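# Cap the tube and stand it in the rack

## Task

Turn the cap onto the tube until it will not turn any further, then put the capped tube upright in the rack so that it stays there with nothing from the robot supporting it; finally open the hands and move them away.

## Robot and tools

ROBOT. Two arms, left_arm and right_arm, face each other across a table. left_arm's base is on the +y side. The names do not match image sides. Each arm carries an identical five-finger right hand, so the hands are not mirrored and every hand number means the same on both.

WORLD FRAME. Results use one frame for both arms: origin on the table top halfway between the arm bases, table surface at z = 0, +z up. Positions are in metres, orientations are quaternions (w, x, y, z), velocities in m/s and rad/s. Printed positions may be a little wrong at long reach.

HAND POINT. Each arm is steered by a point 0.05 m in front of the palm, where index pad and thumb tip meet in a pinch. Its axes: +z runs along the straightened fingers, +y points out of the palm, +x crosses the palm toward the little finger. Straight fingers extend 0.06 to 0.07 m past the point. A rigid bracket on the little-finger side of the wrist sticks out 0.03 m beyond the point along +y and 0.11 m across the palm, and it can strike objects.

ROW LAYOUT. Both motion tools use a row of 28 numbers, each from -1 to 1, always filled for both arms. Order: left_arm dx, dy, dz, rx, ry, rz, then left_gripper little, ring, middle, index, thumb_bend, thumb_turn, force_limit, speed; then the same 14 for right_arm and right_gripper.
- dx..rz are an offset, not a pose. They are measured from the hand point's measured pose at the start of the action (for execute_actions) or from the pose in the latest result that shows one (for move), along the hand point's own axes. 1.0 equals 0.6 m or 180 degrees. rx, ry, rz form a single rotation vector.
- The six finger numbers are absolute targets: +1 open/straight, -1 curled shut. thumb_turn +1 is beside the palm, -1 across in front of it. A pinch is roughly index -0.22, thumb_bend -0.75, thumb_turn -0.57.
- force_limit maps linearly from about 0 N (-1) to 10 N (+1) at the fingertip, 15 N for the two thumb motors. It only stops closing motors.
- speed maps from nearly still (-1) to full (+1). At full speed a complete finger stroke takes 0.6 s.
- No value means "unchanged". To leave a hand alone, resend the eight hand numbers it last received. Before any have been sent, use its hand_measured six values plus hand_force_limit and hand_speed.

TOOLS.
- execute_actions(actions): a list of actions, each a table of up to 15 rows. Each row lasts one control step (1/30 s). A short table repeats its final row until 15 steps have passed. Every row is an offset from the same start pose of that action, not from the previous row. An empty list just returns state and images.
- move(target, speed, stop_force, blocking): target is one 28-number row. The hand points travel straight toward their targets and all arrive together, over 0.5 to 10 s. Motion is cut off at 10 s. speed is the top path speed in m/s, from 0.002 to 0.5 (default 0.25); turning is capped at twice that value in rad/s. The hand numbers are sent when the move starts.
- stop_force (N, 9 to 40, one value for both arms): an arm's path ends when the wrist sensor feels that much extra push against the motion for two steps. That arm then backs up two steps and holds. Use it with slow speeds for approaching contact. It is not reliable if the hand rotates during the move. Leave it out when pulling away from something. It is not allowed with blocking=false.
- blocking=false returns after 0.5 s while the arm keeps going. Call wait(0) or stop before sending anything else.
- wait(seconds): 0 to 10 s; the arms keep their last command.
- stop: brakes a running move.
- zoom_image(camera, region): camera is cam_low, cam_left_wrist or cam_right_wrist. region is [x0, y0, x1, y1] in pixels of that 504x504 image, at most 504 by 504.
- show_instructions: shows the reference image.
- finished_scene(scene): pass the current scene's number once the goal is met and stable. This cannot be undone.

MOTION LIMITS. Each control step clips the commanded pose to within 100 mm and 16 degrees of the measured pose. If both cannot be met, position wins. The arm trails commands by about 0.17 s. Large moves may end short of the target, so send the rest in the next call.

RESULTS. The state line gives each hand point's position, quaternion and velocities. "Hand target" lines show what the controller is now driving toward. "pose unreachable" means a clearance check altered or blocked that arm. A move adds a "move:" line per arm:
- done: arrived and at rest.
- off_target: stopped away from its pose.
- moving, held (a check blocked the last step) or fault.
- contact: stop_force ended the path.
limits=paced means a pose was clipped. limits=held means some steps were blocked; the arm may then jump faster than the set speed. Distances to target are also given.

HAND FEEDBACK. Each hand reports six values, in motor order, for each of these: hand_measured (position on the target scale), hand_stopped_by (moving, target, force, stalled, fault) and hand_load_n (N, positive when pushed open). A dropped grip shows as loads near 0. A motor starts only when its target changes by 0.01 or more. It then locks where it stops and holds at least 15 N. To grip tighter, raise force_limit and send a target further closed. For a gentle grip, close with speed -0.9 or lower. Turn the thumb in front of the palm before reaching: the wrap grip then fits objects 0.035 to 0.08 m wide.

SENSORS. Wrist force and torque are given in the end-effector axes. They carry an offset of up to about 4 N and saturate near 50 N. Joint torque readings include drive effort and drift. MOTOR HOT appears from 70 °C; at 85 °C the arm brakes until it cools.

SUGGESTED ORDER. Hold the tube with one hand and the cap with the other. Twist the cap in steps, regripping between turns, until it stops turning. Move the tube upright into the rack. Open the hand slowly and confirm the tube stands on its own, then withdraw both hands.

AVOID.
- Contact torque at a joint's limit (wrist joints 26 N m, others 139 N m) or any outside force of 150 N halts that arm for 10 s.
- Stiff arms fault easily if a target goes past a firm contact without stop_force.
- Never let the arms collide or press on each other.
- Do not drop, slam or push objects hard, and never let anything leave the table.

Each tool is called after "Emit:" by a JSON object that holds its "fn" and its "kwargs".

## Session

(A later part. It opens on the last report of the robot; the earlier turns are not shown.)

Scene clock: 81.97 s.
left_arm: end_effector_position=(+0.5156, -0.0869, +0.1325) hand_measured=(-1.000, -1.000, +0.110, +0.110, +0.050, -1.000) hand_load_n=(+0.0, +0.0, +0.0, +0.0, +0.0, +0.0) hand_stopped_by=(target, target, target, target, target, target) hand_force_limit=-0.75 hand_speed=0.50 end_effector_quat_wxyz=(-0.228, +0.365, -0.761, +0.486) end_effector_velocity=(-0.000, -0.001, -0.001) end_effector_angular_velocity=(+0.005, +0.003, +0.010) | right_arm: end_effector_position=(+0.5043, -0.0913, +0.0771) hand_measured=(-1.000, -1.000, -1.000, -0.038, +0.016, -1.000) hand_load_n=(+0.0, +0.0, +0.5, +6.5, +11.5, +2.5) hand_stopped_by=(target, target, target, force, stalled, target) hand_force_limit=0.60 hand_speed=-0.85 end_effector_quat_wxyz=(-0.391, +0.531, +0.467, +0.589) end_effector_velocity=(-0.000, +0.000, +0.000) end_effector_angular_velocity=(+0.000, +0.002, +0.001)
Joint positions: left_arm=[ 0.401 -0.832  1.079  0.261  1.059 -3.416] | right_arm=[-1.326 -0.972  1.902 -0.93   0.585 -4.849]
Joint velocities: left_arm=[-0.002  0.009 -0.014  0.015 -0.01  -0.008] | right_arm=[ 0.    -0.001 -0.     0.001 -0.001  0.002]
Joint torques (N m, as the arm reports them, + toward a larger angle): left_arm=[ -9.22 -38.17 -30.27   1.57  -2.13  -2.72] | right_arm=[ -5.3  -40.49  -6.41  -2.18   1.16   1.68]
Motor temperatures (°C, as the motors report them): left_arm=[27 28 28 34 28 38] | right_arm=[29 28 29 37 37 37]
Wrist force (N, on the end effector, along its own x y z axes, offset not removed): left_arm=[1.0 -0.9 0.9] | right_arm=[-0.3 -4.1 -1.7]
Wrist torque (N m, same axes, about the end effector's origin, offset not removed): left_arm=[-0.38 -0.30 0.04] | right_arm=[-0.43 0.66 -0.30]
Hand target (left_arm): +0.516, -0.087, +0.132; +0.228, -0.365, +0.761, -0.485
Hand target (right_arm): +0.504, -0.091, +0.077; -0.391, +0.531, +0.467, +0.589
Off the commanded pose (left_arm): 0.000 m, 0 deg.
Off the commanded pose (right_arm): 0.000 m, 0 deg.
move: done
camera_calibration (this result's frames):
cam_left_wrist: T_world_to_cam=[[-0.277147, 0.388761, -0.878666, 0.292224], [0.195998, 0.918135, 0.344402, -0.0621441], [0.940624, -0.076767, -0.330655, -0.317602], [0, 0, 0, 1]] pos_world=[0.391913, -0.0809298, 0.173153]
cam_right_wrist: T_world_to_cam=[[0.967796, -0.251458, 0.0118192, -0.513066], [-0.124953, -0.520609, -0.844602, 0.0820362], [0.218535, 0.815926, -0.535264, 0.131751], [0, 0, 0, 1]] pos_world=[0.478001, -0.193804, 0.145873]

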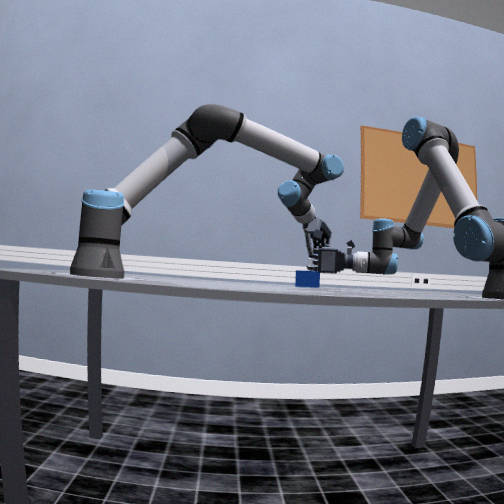

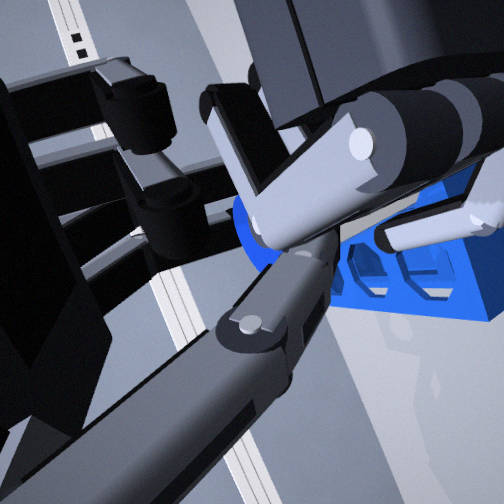

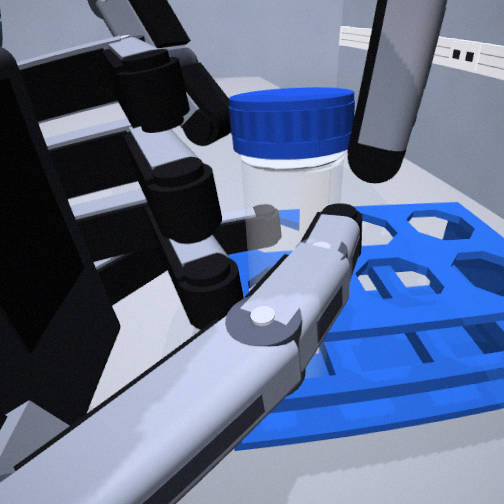

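Emit:
{"fn": "execute_actions", "kwargs": {"actions": []}}

Emit:
{"fn": "zoom_image", "kwargs": {"camera": "cam_right_wrist", "region": [210,70,390,230]}}

Scene clock: 82.53 s.
left_arm: end_effector_position=(+0.5156, -0.0869, +0.1324) hand_measured=(-1.000, -1.000, +0.110, +0.110, +0.050, -1.000) hand_load_n=(+0.0, +0.0, +0.0, +0.0, +0.0, +0.0) hand_stopped_by=(target, target, target, target, target, target) hand_force_limit=-0.75 hand_speed=0.50 end_effector_quat_wxyz=(-0.228, +0.365, -0.761, +0.485) end_effector_velocity=(+0.000, +0.000, -0.001) end_effector_angular_velocity=(+0.002, +0.000, +0.000) | right_arm: end_effector_position=(+0.5043, -0.0913, +0.0771) hand_measured=(-1.000, -1.000, -1.000, -0.038, +0.016, -1.000) hand_load_n=(+0.0, +0.0, +0.5, +6.5, +11.5, +2.5) hand_stopped_by=(target, target, target, force, stalled, target) hand_force_limit=0.60 hand_speed=-0.85 end_effector_quat_wxyz=(-0.391, +0.531, +0.467, +0.589) end_effector_velocity=(+0.000, -0.000, -0.000) end_effector_angular_velocity=(-0.000, -0.001, +0.000)
Joint positions: left_arm=[ 0.4   -0.831  1.078  0.263  1.058 -3.417] | right_arm=[-1.326 -0.972  1.902 -0.93   0.585 -4.849]
Joint velocities: left_arm=[0.001 0.001 0.    0.    0.    0.001] | right_arm=[-0.     0.001 -0.    -0.    -0.    -0.001]
Joint torques (N m, as the arm reports them, + toward a larger angle): left_arm=[-10.92 -36.21 -30.27   1.66  -1.94  -2.49] | right_arm=[ -5.51 -39.91  -6.58  -2.09   1.14   1.67]
Motor temperatures (°C, as the motors report them): left_arm=[27 28 28 34 28 38] | right_arm=[29 28 29 37 37 37]
Wrist force (N, on the end effector, along its own x y z axes, offset not removed): left_arm=[2.1 -1.0 2.2] | right_arm=[1.5 -2.9 1.8]
Wrist torque (N m, same axes, about the end effector's origin, offset not removed): left_arm=[-0.49 -0.61 0.05] | right_arm=[-0.52 0.53 0.03]
Hand target (left_arm): +0.516, -0.087, +0.132; +0.228, -0.365, +0.761, -0.485
Hand target (right_arm): +0.504, -0.091, +0.077; -0.391, +0.531, +0.467, +0.589
Off the commanded pose (left_arm): 0.000 m, 0 deg.
Off the commanded pose (right_arm): 0.000 m, 0 deg.
camera_calibration (this result's frames):
cam_left_wrist: T_world_to_cam=[[-0.277873, 0.388843, -0.878401, 0.292561], [0.195139, 0.918195, 0.344729, -0.0617014], [0.940589, -0.0756195, -0.33102, -0.31747], [0, 0, 0, 1]] pos_world=[0.391944, -0.0811132, 0.173167]
cam_right_wrist: T_world_to_cam=[[0.967796, -0.251458, 0.0118193, -0.513066], [-0.124953, -0.520609, -0.844602, 0.0820362], [0.218535, 0.815926, -0.535264, 0.131751], [0, 0, 0, 1]] pos_world=[0.478001, -0.193804, 0.145873]

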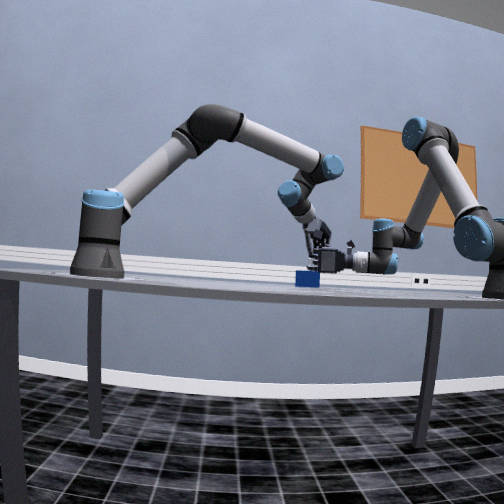

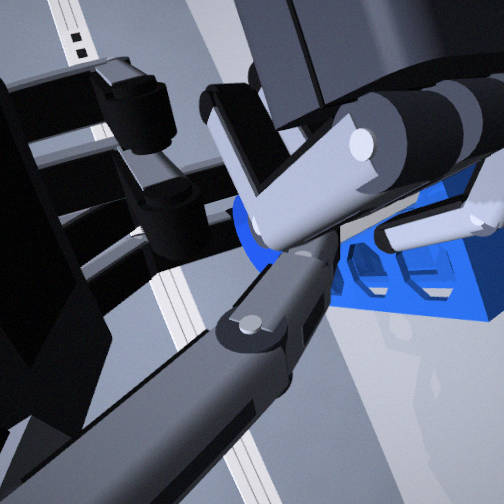

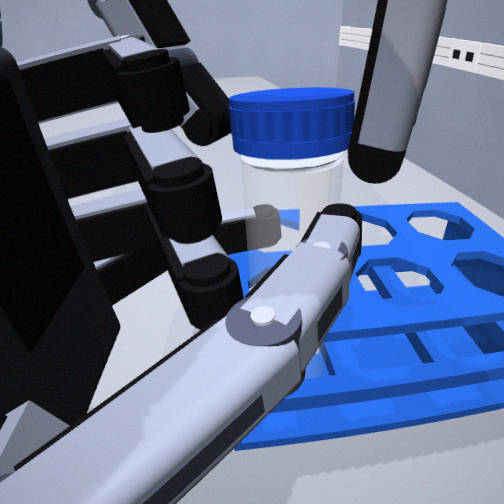

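Region (210, 70, 390, 230) of cam_right_wrist's 504x504 image, scaled by 2.800, with more detail than that image has.

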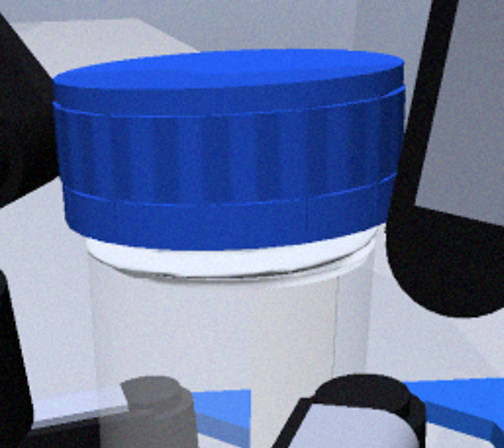

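Emit:
{"fn": "execute_actions", "kwargs": {"actions": [[[0,-0.002,-0.001,0,0,0,-1,-1,0.11,0.11,0.05,-1,-0.75,0.5,0,0,0,0,0,0,-1,-1,-1,-0.35,0,-1,0.6,-0.85]],[[0,0,0,0,0,0,-1,-1,-0.3,-0.3,-0.3,-1,-0.7,-0.82,0,0,0,0,0,0,-1,-1,-1,-0.35,0,-1,0.6,-0.85]],[[0,0.001,0.0005,0,0,0,-1,-1,-0.35,-0.35,-0.35,-1,-0.1,-0.9,0,0,0,0,0,0,-1,-1,-1,-0.35,0,-1,0.6,-0.85]]]}}

Emit:
{"fn": "move", "kwargs": {"target": [0.0025,-0.002,0.0073,0,0.2515,0.118,-1,-1,-0.35,-0.35,-0.35,-1,-0.1,-0.9,0,0,0,0,0,0,-1,-1,-1,-0.35,0,-1,0.6,-0.85], "speed": 0.4}}

Emit:
{"fn": "move", "kwargs": {"target": [0.004,0.0013,-0.0067,0,-0.2515,-0.118,-1,-1,0.11,0.11,0.05,-1,-0.75,0.5,0,0,0,0,0,0,-1,-1,-1,-0.35,0,-1,0.6,-0.85], "speed": 0.45}}

Emit:
{"fn": "execute_actions", "kwargs": {"actions": [[[0,0,0,0,0,0,-1,-1,-0.3,-0.3,-0.3,-1,-0.7,-0.82,0,0,0,0,0,0,-1,-1,-1,-0.35,0,-1,0.6,-0.85]],[[0,0.001,0.0005,0,0,0,-1,-1,-0.35,-0.35,-0.35,-1,-0.1,-0.9,0,0,0,0,0,0,-1,-1,-1,-0.35,0,-1,0.6,-0.85]]]}}

Emit:
{"fn": "move", "kwargs": {"target": [0.0025,-0.002,0.0073,0,0.2515,0.118,-1,-1,-0.35,-0.35,-0.35,-1,-0.1,-0.9,0,0,0,0,0,0,-1,-1,-1,-0.35,0,-1,0.6,-0.85], "speed": 0.4}}

Emit:
{"fn": "move", "kwargs": {"target": [0.004,0.0013,-0.0067,0,-0.2515,-0.118,-1,-1,0.11,0.11,0.05,-1,-0.75,0.5,0,0,0,0,0,0,-1,-1,-1,-0.35,0,-1,0.6,-0.85], "speed": 0.45}}

Emit:
{"fn": "zoom_image", "kwargs": {"camera": "cam_right_wrist", "region": [210,70,390,230]}}

Scene clock: 84.77 s.
left_arm: end_effector_position=(+0.5156, -0.0869, +0.1332) hand_measured=(-1.000, -1.000, +0.022, +0.028, +0.010, -1.000) hand_load_n=(+0.0, +0.0, +4.5, +6.0, +6.0, +0.5) hand_stopped_by=(target, target, force, force, force, target) hand_force_limit=-0.10 hand_speed=-0.90 end_effector_quat_wxyz=(-0.228, +0.365, -0.761, +0.485) end_effector_velocity=(+0.000, +0.000, +0.002) end_effector_angular_velocity=(-0.003, -0.001, +0.001) | right_arm: end_effector_position=(+0.5043, -0.0913, +0.0771) hand_measured=(-1.000, -1.000, -1.000, -0.038, +0.016, -1.000) hand_load_n=(+0.0, +0.0, +0.5, +7.5, +11.0, +3.5) hand_stopped_by=(target, target, target, force, stalled, target) hand_force_limit=0.60 hand_speed=-0.85 end_effector_quat_wxyz=(-0.391, +0.531, +0.467, +0.589) end_effector_velocity=(-0.000, +0.000, +0.000) end_effector_angular_velocity=(+0.000, +0.000, +0.001)
Joint positions: left_arm=[ 0.4   -0.831  1.077  0.264  1.057 -3.417] | right_arm=[-1.326 -0.972  1.902 -0.93   0.585 -4.849]
Joint velocities: left_arm=[ 0.    -0.003  0.    -0.001 -0.    -0.001] | right_arm=[-0.    -0.001  0.     0.001 -0.001  0.001]
Joint torques (N m, as the arm reports them, + toward a larger angle): left_arm=[ -9.45 -29.68  -6.23   0.18  -1.33  -2.38] | right_arm=[ -5.41 -40.37  -6.41  -2.14   0.9    1.81]
Motor temperatures (°C, as the motors report them): left_arm=[27 28 28 34 28 38] | right_arm=[29 28 29 37 37 37]
Wrist force (N, on the end effector, along its own x y z axes, offset not removed): left_arm=[1.7 -10.1 0.0] | right_arm=[1.1 -1.2 -1.9]
Wrist torque (N m, same axes, about the end effector's origin, offset not removed): left_arm=[-0.45 -0.29 -0.12] | right_arm=[0.25 0.08 0.50]
Hand target (left_arm): +0.516, -0.087, +0.133; +0.228, -0.365, +0.761, -0.485
Hand target (right_arm): +0.504, -0.091, +0.077; -0.391, +0.531, +0.467, +0.589
Off the commanded pose (left_arm): 0.000 m, 0 deg.
Off the commanded pose (right_arm): 0.000 m, 0 deg.
camera_calibration (this result's frames):
cam_left_wrist: T_world_to_cam=[[-0.277834, 0.388727, -0.878464, 0.293199], [0.195104, 0.918242, 0.344624, -0.061912], [0.940608, -0.0756434, -0.330961, -0.317238], [0, 0, 0, 1]] pos_world=[0.391937, -0.0811214, 0.173908]
cam_right_wrist: T_world_to_cam=[[0.967796, -0.251458, 0.0118193, -0.513066], [-0.124953, -0.52061, -0.844602, 0.0820361], [0.218535, 0.815926, -0.535264, 0.131751], [0, 0, 0, 1]] pos_world=[0.478001, -0.193804, 0.145873]

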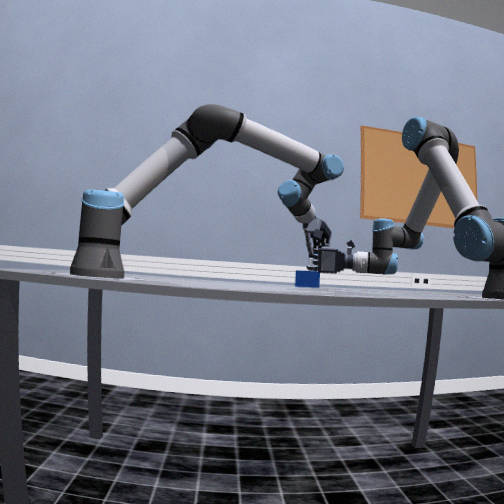

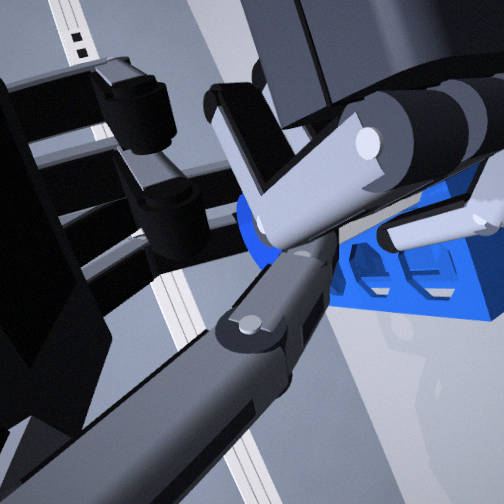

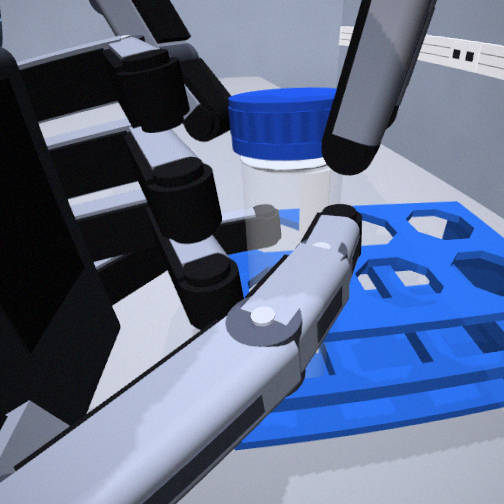

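Scene clock: 86.53 s.
left_arm: end_effector_position=(+0.5182, -0.0905, +0.1327) hand_measured=(-1.000, -1.000, +0.024, +0.028, +0.008, -1.000) hand_load_n=(+0.0, +0.0, +6.5, +6.5, +4.5, +0.0) hand_stopped_by=(target, target, force, force, force, target) hand_force_limit=-0.10 hand_speed=-0.90 end_effector_quat_wxyz=(-0.003, +0.009, -0.843, +0.538) end_effector_velocity=(+0.000, -0.001, +0.000) end_effector_angular_velocity=(+0.004, +0.001, -0.011) | right_arm: end_effector_position=(+0.5043, -0.0913, +0.0771) hand_measured=(-1.000, -1.000, -1.000, -0.038, +0.016, -1.000) hand_load_n=(+0.0, +0.0, +0.5, +9.5, +9.0, +3.5) hand_stopped_by=(target, target, target, force, stalled, target) hand_force_limit=0.60 hand_speed=-0.85 end_effector_quat_wxyz=(-0.391, +0.531, +0.467, +0.589) end_effector_velocity=(+0.000, -0.000, -0.000) end_effector_angular_velocity=(-0.000, +0.000, -0.001)
Joint positions: left_arm=[ 0.673 -0.795  1.016  0.283  2.082 -2.883] | right_arm=[-1.326 -0.972  1.902 -0.93   0.585 -4.849]
Joint velocities: left_arm=[ 0.002  0.008 -0.017  0.018  0.011  0.009] | right_arm=[-0.     0.     0.    -0.     0.001  0.   ]
Joint torques (N m, as the arm reports them, + toward a larger angle): left_arm=[ 13.28 -29.68 -23.52   4.6    1.35   2.13] | right_arm=[ -5.26 -40.52  -6.81   0.6    1.06   1.77]
Motor temperatures (°C, as the motors report them): left_arm=[27 28 28 34 28 38] | right_arm=[29 28 29 37 37 37]
Wrist force (N, on the end effector, along its own x y z axes, offset not removed): left_arm=[-0.7 -12.7 3.5] | right_arm=[-2.5 -5.0 6.9]
Wrist torque (N m, same axes, about the end effector's origin, offset not removed): left_arm=[-0.24 -0.21 -0.10] | right_arm=[-0.02 0.52 -0.08]
Hand target (left_arm): +0.518, -0.091, +0.133; +0.003, -0.009, +0.843, -0.538
Hand target (right_arm): +0.504, -0.091, +0.077; -0.391, +0.531, +0.467, +0.589
Off the commanded pose (left_arm): 0.001 m, 0 deg.
Off the commanded pose (right_arm): 0.000 m, 0 deg.
move: done
camera_calibration (this result's frames):
cam_left_wrist: T_world_to_cam=[[0.121769, 0.458768, -0.880173, 0.0944006], [0.827161, 0.443238, 0.345462, -0.429628], [0.548613, -0.770111, -0.325502, -0.180565], [0, 0, 0, 1]] pos_world=[0.442937, 0.00806468, 0.172735]
cam_right_wrist: T_world_to_cam=[[0.967796, -0.251458, 0.0118176, -0.513065], [-0.124954, -0.52061, -0.844601, 0.0820365], [0.218534, 0.815925, -0.535265, 0.131751], [0, 0, 0, 1]] pos_world=[0.478001, -0.193804, 0.145873]

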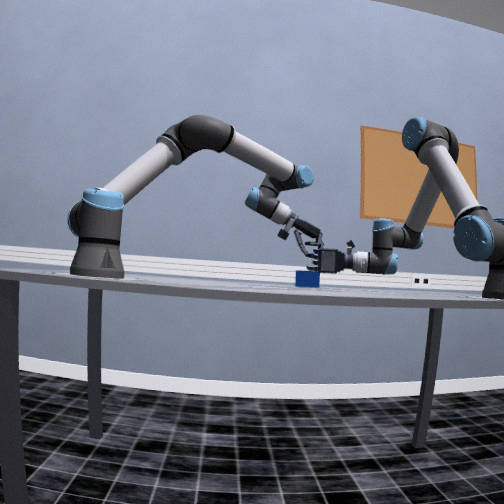

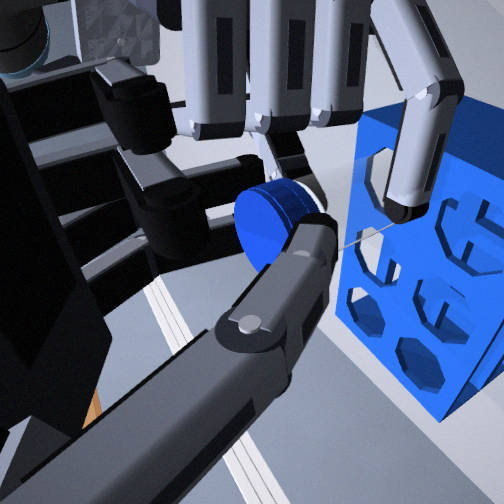

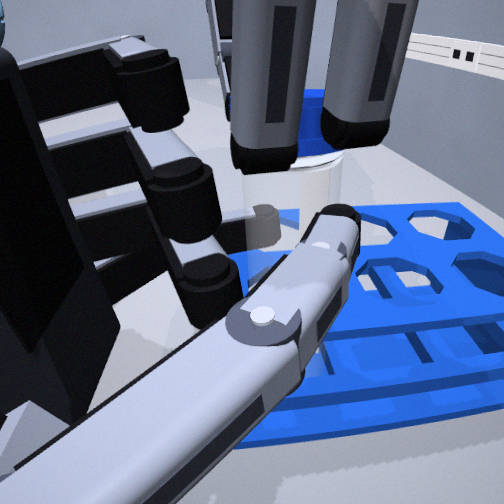

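Scene clock: 88.20 s.
left_arm: end_effector_position=(+0.5156, -0.0869, +0.1334) hand_measured=(-1.000, -1.000, +0.110, +0.110, +0.050, -1.000) hand_load_n=(+0.0, +0.0, +0.0, +0.0, +0.0, +0.0) hand_stopped_by=(target, target, target, target, target, target) hand_force_limit=-0.75 hand_speed=0.50 end_effector_quat_wxyz=(-0.228, +0.365, -0.761, +0.486) end_effector_velocity=(+0.001, +0.000, -0.001) end_effector_angular_velocity=(+0.005, +0.003, +0.011) | right_arm: end_effector_position=(+0.5043, -0.0913, +0.0771) hand_measured=(-1.000, -1.000, -1.000, -0.038, +0.016, -1.000) hand_load_n=(+0.0, +0.0, +0.5, +6.5, +11.5, +2.5) hand_stopped_by=(target, target, target, force, stalled, target) hand_force_limit=0.60 hand_speed=-0.85 end_effector_quat_wxyz=(-0.391, +0.531, +0.467, +0.589) end_effector_velocity=(-0.001, +0.000, -0.000) end_effector_angular_velocity=(-0.000, +0.000, +0.002)
Joint positions: left_arm=[ 0.4   -0.832  1.078  0.262  1.057 -3.417] | right_arm=[-1.326 -0.972  1.902 -0.93   0.585 -4.849]
Joint velocities: left_arm=[-0.001  0.008 -0.014  0.016 -0.01  -0.008] | right_arm=[ 0.    -0.     0.     0.001 -0.002 -0.   ]
Joint torques (N m, as the arm reports them, + toward a larger angle): left_arm=[-10.09 -36.57 -30.04   1.96  -2.13  -2.45] | right_arm=[ -5.42 -40.35  -6.98  -0.01   1.     1.7 ]
Motor temperatures (°C, as the motors report them): left_arm=[27 28 28 34 28 38] | right_arm=[29 28 29 37 37 37]
Wrist force (N, on the end effector, along its own x y z axes, offset not removed): left_arm=[0.4 -0.4 2.0] | right_arm=[-0.1 -2.6 -0.3]
Wrist torque (N m, same axes, about the end effector's origin, offset not removed): left_arm=[-0.40 -0.32 -0.01] | right_arm=[-0.62 0.45 -0.23]
Hand target (left_arm): +0.516, -0.087, +0.133; +0.228, -0.366, +0.761, -0.485
Hand target (right_arm): +0.504, -0.091, +0.077; -0.391, +0.531, +0.467, +0.589
Off the commanded pose (left_arm): 0.000 m, 0 deg.
Off the commanded pose (right_arm): 0.000 m, 0 deg.
move: done
camera_calibration (this result's frames):
cam_left_wrist: T_world_to_cam=[[-0.277344, 0.387831, -0.879015, 0.293154], [0.194869, 0.918597, 0.343811, -0.0617887], [0.940801, -0.0759389, -0.330343, -0.317371], [0, 0, 0, 1]] pos_world=[0.391928, -0.0810363, 0.174089]
cam_right_wrist: T_world_to_cam=[[0.967796, -0.251458, 0.011815, -0.513065], [-0.124957, -0.520611, -0.844601, 0.0820369], [0.218532, 0.815925, -0.535267, 0.131752], [0, 0, 0, 1]] pos_world=[0.478001, -0.193804, 0.145873]

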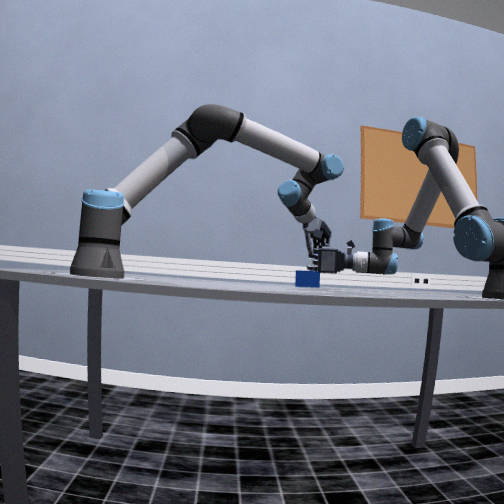

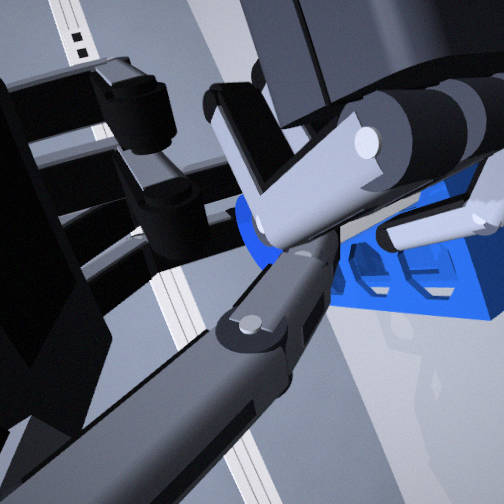

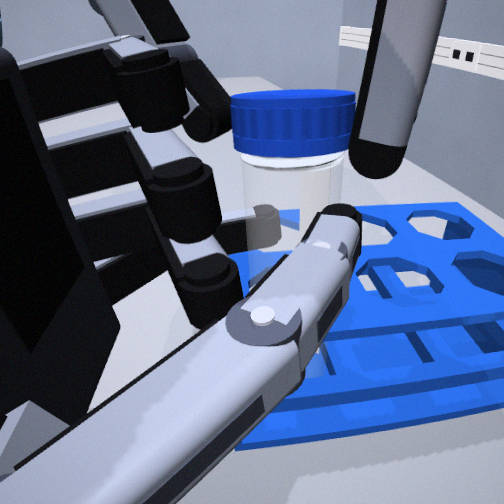

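Scene clock: 89.20 s.
left_arm: end_effector_position=(+0.5156, -0.0870, +0.1328) hand_measured=(-1.000, -1.000, +0.028, +0.032, -0.008, -1.000) hand_load_n=(+0.0, +0.0, +4.5, +5.0, +6.5, +1.0) hand_stopped_by=(target, target, force, force, force, target) hand_force_limit=-0.10 hand_speed=-0.90 end_effector_quat_wxyz=(-0.228, +0.365, -0.761, +0.486) end_effector_velocity=(-0.000, -0.000, -0.001) end_effector_angular_velocity=(+0.001, +0.000, -0.001) | right_arm: end_effector_position=(+0.5043, -0.0913, +0.0771) hand_measured=(-1.000, -1.000, -1.000, -0.038, +0.016, -1.000) hand_load_n=(+0.0, +0.0, +0.5, +7.0, +11.0, +3.0) hand_stopped_by=(target, target, target, force, stalled, target) hand_force_limit=0.60 hand_speed=-0.85 end_effector_quat_wxyz=(-0.391, +0.531, +0.467, +0.589) end_effector_velocity=(-0.000, +0.000, +0.000) end_effector_angular_velocity=(-0.000, -0.001, +0.001)
Joint positions: left_arm=[ 0.4   -0.832  1.079  0.261  1.057 -3.417] | right_arm=[-1.326 -0.972  1.902 -0.93   0.585 -4.849]
Joint velocities: left_arm=[-0.001  0.001 -0.     0.     0.    -0.   ] | right_arm=[-0.    -0.    -0.     0.    -0.001 -0.001]
Joint torques (N m, as the arm reports them, + toward a larger angle): left_arm=[ -2.59 -31.44  -7.01  -0.54   1.     1.39] | right_arm=[ -5.39 -40.62  -6.62   0.11   1.02   1.78]
Motor temperatures (°C, as the motors report them): left_arm=[27 28 28 34 28 38] | right_arm=[29 28 29 37 37 37]
Wrist force (N, on the end effector, along its own x y z axes, offset not removed): left_arm=[1.1 -8.2 1.7] | right_arm=[-0.4 -3.7 -1.7]
Wrist torque (N m, same axes, about the end effector's origin, offset not removed): left_arm=[-0.48 -0.34 -0.10] | right_arm=[0.04 0.43 -0.05]
Hand target (left_arm): +0.516, -0.087, +0.133; +0.228, -0.365, +0.761, -0.486
Hand target (right_arm): +0.504, -0.091, +0.077; -0.391, +0.531, +0.467, +0.589
Off the commanded pose (left_arm): 0.000 m, 0 deg.
Off the commanded pose (right_arm): 0.000 m, 0 deg.
camera_calibration (this result's frames):
cam_left_wrist: T_world_to_cam=[[-0.277351, 0.387747, -0.87905, 0.292614], [0.194899, 0.918628, 0.343712, -0.0614925], [0.940793, -0.0759973, -0.330354, -0.317555], [0, 0, 0, 1]] pos_world=[0.391895, -0.0811047, 0.173452]
cam_right_wrist: T_world_to_cam=[[0.967796, -0.251458, 0.0118148, -0.513065], [-0.124957, -0.520611, -0.844601, 0.0820371], [0.218532, 0.815925, -0.535267, 0.131752], [0, 0, 0, 1]] pos_world=[0.478001, -0.193804, 0.145873]

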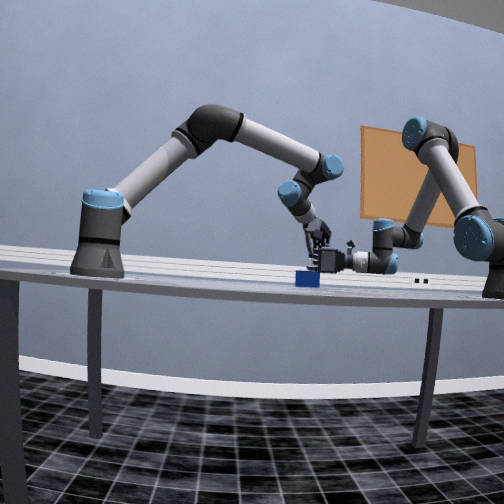

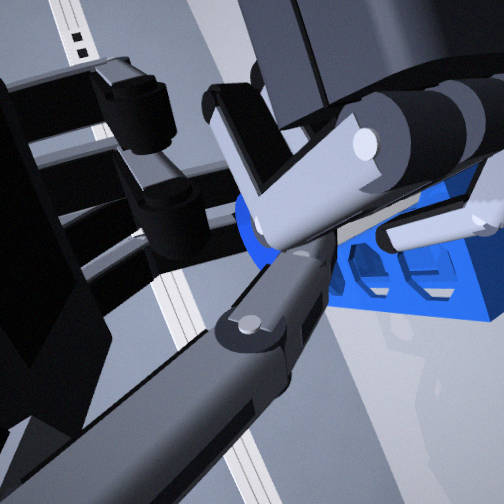

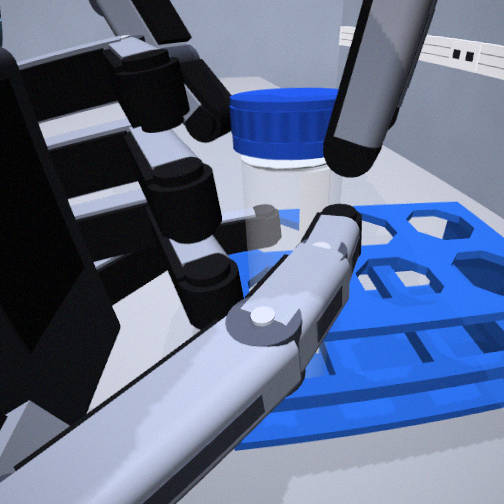

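Scene clock: 90.97 s.
left_arm: end_effector_position=(+0.5182, -0.0905, +0.1323) hand_measured=(-1.000, -1.000, +0.030, +0.032, -0.008, -1.000) hand_load_n=(+0.0, +0.0, +6.0, +4.5, +5.5, +0.5) hand_stopped_by=(target, target, force, force, force, target) hand_force_limit=-0.10 hand_speed=-0.90 end_effector_quat_wxyz=(-0.004, +0.009, -0.842, +0.539) end_effector_velocity=(+0.001, -0.000, +0.002) end_effector_angular_velocity=(+0.003, +0.000, -0.010) | right_arm: end_effector_position=(+0.5043, -0.0913, +0.0771) hand_measured=(-1.000, -1.000, -1.000, -0.038, +0.016, -1.000) hand_load_n=(+0.0, +0.0, +0.5, +9.0, +10.0, +3.5) hand_stopped_by=(target, target, target, force, stalled, target) hand_force_limit=0.60 hand_speed=-0.85 end_effector_quat_wxyz=(-0.391, +0.531, +0.467, +0.589) end_effector_velocity=(-0.000, +0.000, +0.000) end_effector_angular_velocity=(-0.000, -0.001, +0.000)
Joint positions: left_arm=[ 0.673 -0.795  1.018  0.279  2.082 -2.883] | right_arm=[-1.326 -0.972  1.902 -0.93   0.585 -4.849]
Joint velocities: left_arm=[ 0.003  0.006 -0.017  0.018  0.011  0.009] | right_arm=[ 0.     0.     0.    -0.001  0.    -0.001]
Joint torques (N m, as the arm reports them, + toward a larger angle): left_arm=[ 12.23 -32.69 -24.44   3.18   1.71   2.52] | right_arm=[ -5.78 -40.32  -6.94   0.05   1.07   1.75]
Motor temperatures (°C, as the motors report them): left_arm=[27 28 28 34 28 38] | right_arm=[29 28 29 37 37 37]
Wrist force (N, on the end effector, along its own x y z axes, offset not removed): left_arm=[1.3 -9.1 1.5] | right_arm=[-1.5 -5.4 -1.0]
Wrist torque (N m, same axes, about the end effector's origin, offset not removed): left_arm=[-0.26 -0.35 -0.11] | right_arm=[-0.60 0.37 0.47]
Hand target (left_arm): +0.518, -0.091, +0.132; +0.003, -0.008, +0.843, -0.538
Hand target (right_arm): +0.504, -0.091, +0.077; -0.391, +0.531, +0.467, +0.589
Off the commanded pose (left_arm): 0.001 m, 0 deg.
Off the commanded pose (right_arm): 0.000 m, 0 deg.
move: done
camera_calibration (this result's frames):
cam_left_wrist: T_world_to_cam=[[0.122244, 0.457804, -0.880609, 0.0938009], [0.82697, 0.443623, 0.345425, -0.429325], [0.548796, -0.770464, -0.32436, -0.180975], [0, 0, 0, 1]] pos_world=[0.442891, 0.0080814, 0.172201]
cam_right_wrist: T_world_to_cam=[[0.967796, -0.251458, 0.0118146, -0.513065], [-0.124957, -0.520611, -0.844601, 0.082037], [0.218532, 0.815925, -0.535267, 0.131752], [0, 0, 0, 1]] pos_world=[0.478001, -0.193804, 0.145873]

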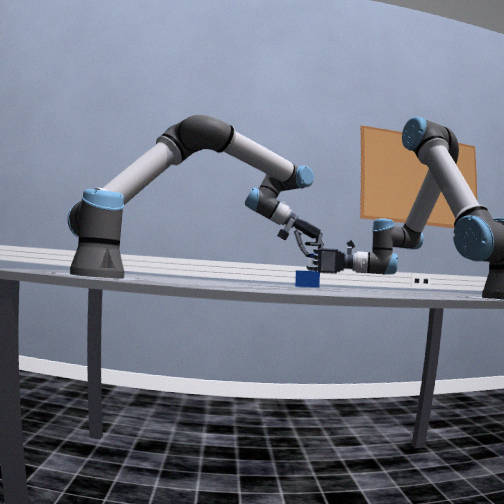

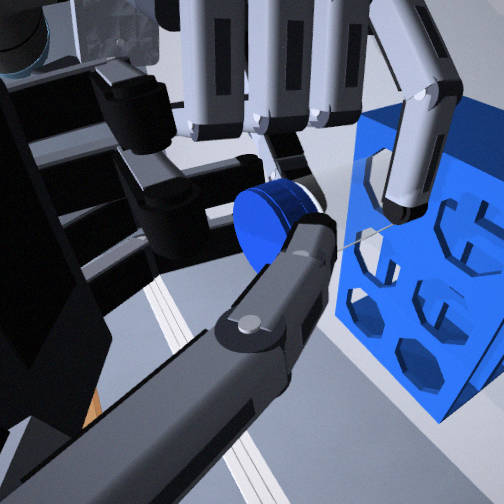

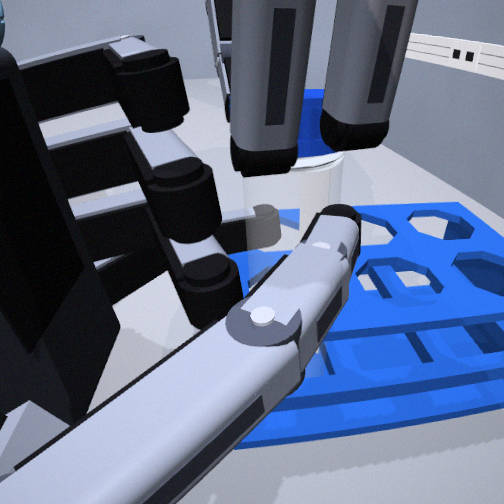

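Scene clock: 92.63 s.
left_arm: end_effector_position=(+0.5156, -0.0869, +0.1330) hand_measured=(-1.000, -1.000, +0.110, +0.110, +0.050, -1.000) hand_load_n=(+0.0, +0.0, +0.0, +0.0, +0.0, +0.0) hand_stopped_by=(target, target, target, target, target, target) hand_force_limit=-0.75 hand_speed=0.50 end_effector_quat_wxyz=(-0.228, +0.365, -0.760, +0.486) end_effector_velocity=(+0.001, +0.000, +0.001) end_effector_angular_velocity=(+0.002, +0.003, +0.011) | right_arm: end_effector_position=(+0.5043, -0.0913, +0.0771) hand_measured=(-1.000, -1.000, -1.000, -0.038, +0.016, -1.000) hand_load_n=(+0.0, +0.0, +0.5, +6.5, +11.5, +2.5) hand_stopped_by=(target, target, target, force, stalled, target) hand_force_limit=0.60 hand_speed=-0.85 end_effector_quat_wxyz=(-0.391, +0.531, +0.467, +0.589) end_effector_velocity=(-0.000, +0.000, -0.001) end_effector_angular_velocity=(-0.000, +0.002, -0.000)
Joint positions: left_arm=[ 0.4   -0.833  1.08   0.259  1.057 -3.417] | right_arm=[-1.326 -0.972  1.902 -0.93   0.585 -4.849]
Joint velocities: left_arm=[-0.001  0.006 -0.015  0.016 -0.01  -0.009] | right_arm=[ 0.     0.001 -0.     0.001  0.001  0.   ]
Joint torques (N m, as the arm reports them, + toward a larger angle): left_arm=[ -9.91 -35.69 -32.42   1.68  -1.95  -2.44] | right_arm=[ -5.41 -40.21  -7.1    0.09   0.92   1.87]
Motor temperatures (°C, as the motors report them): left_arm=[27 28 28 34 28 38] | right_arm=[29 28 29 37 37 37]
Wrist force (N, on the end effector, along its own x y z axes, offset not removed): left_arm=[0.8 -1.0 0.8] | right_arm=[6.2 -2.2 -0.5]
Wrist torque (N m, same axes, about the end effector's origin, offset not removed): left_arm=[-0.41 -0.24 0.01] | right_arm=[-0.24 -0.39 0.31]
Hand target (left_arm): +0.516, -0.087, +0.133; +0.228, -0.366, +0.760, -0.486
Hand target (right_arm): +0.504, -0.091, +0.077; -0.391, +0.531, +0.467, +0.589
Off the commanded pose (left_arm): 0.000 m, 0 deg.
Off the commanded pose (right_arm): 0.000 m, 0 deg.
move: done
camera_calibration (this result's frames):
cam_left_wrist: T_world_to_cam=[[-0.276871, 0.386865, -0.87959, 0.292563], [0.194674, 0.918975, 0.342909, -0.061373], [0.940981, -0.0762922, -0.32975, -0.317682], [0, 0, 0, 1]] pos_world=[0.391883, -0.0810188, 0.173625]
cam_right_wrist: T_world_to_cam=[[0.967796, -0.251458, 0.0118149, -0.513065], [-0.124957, -0.520611, -0.844601, 0.082037], [0.218532, 0.815925, -0.535267, 0.131752], [0, 0, 0, 1]] pos_world=[0.478001, -0.193804, 0.145873]

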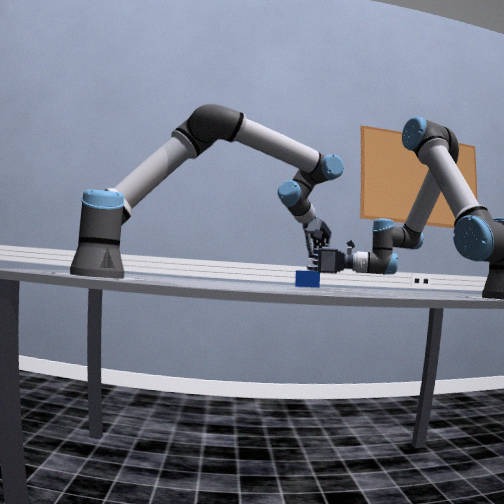

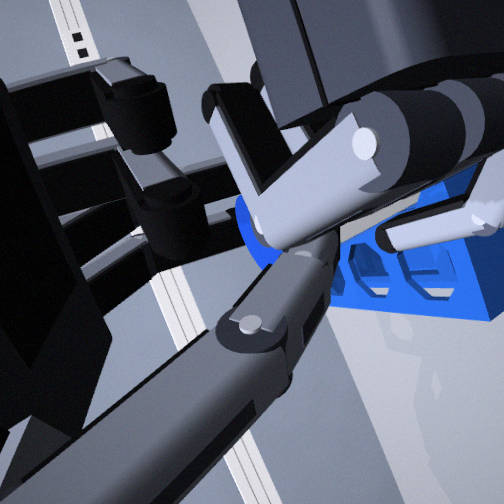

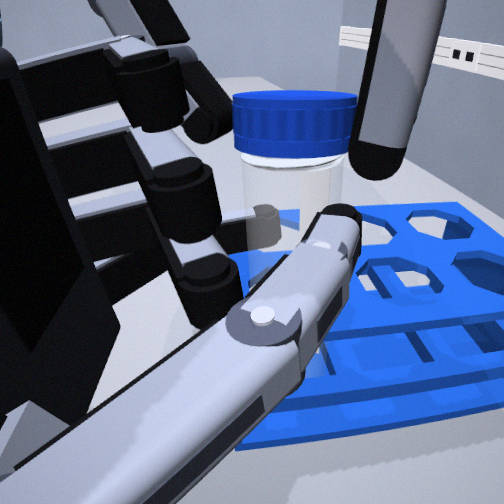

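Region (210, 70, 390, 230) of cam_right_wrist's 504x504 image, scaled by 2.800, with more detail than that image has.

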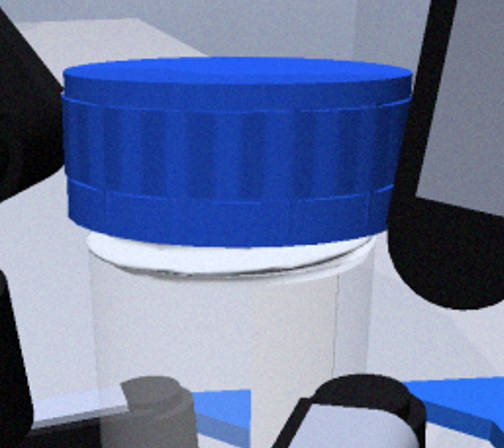

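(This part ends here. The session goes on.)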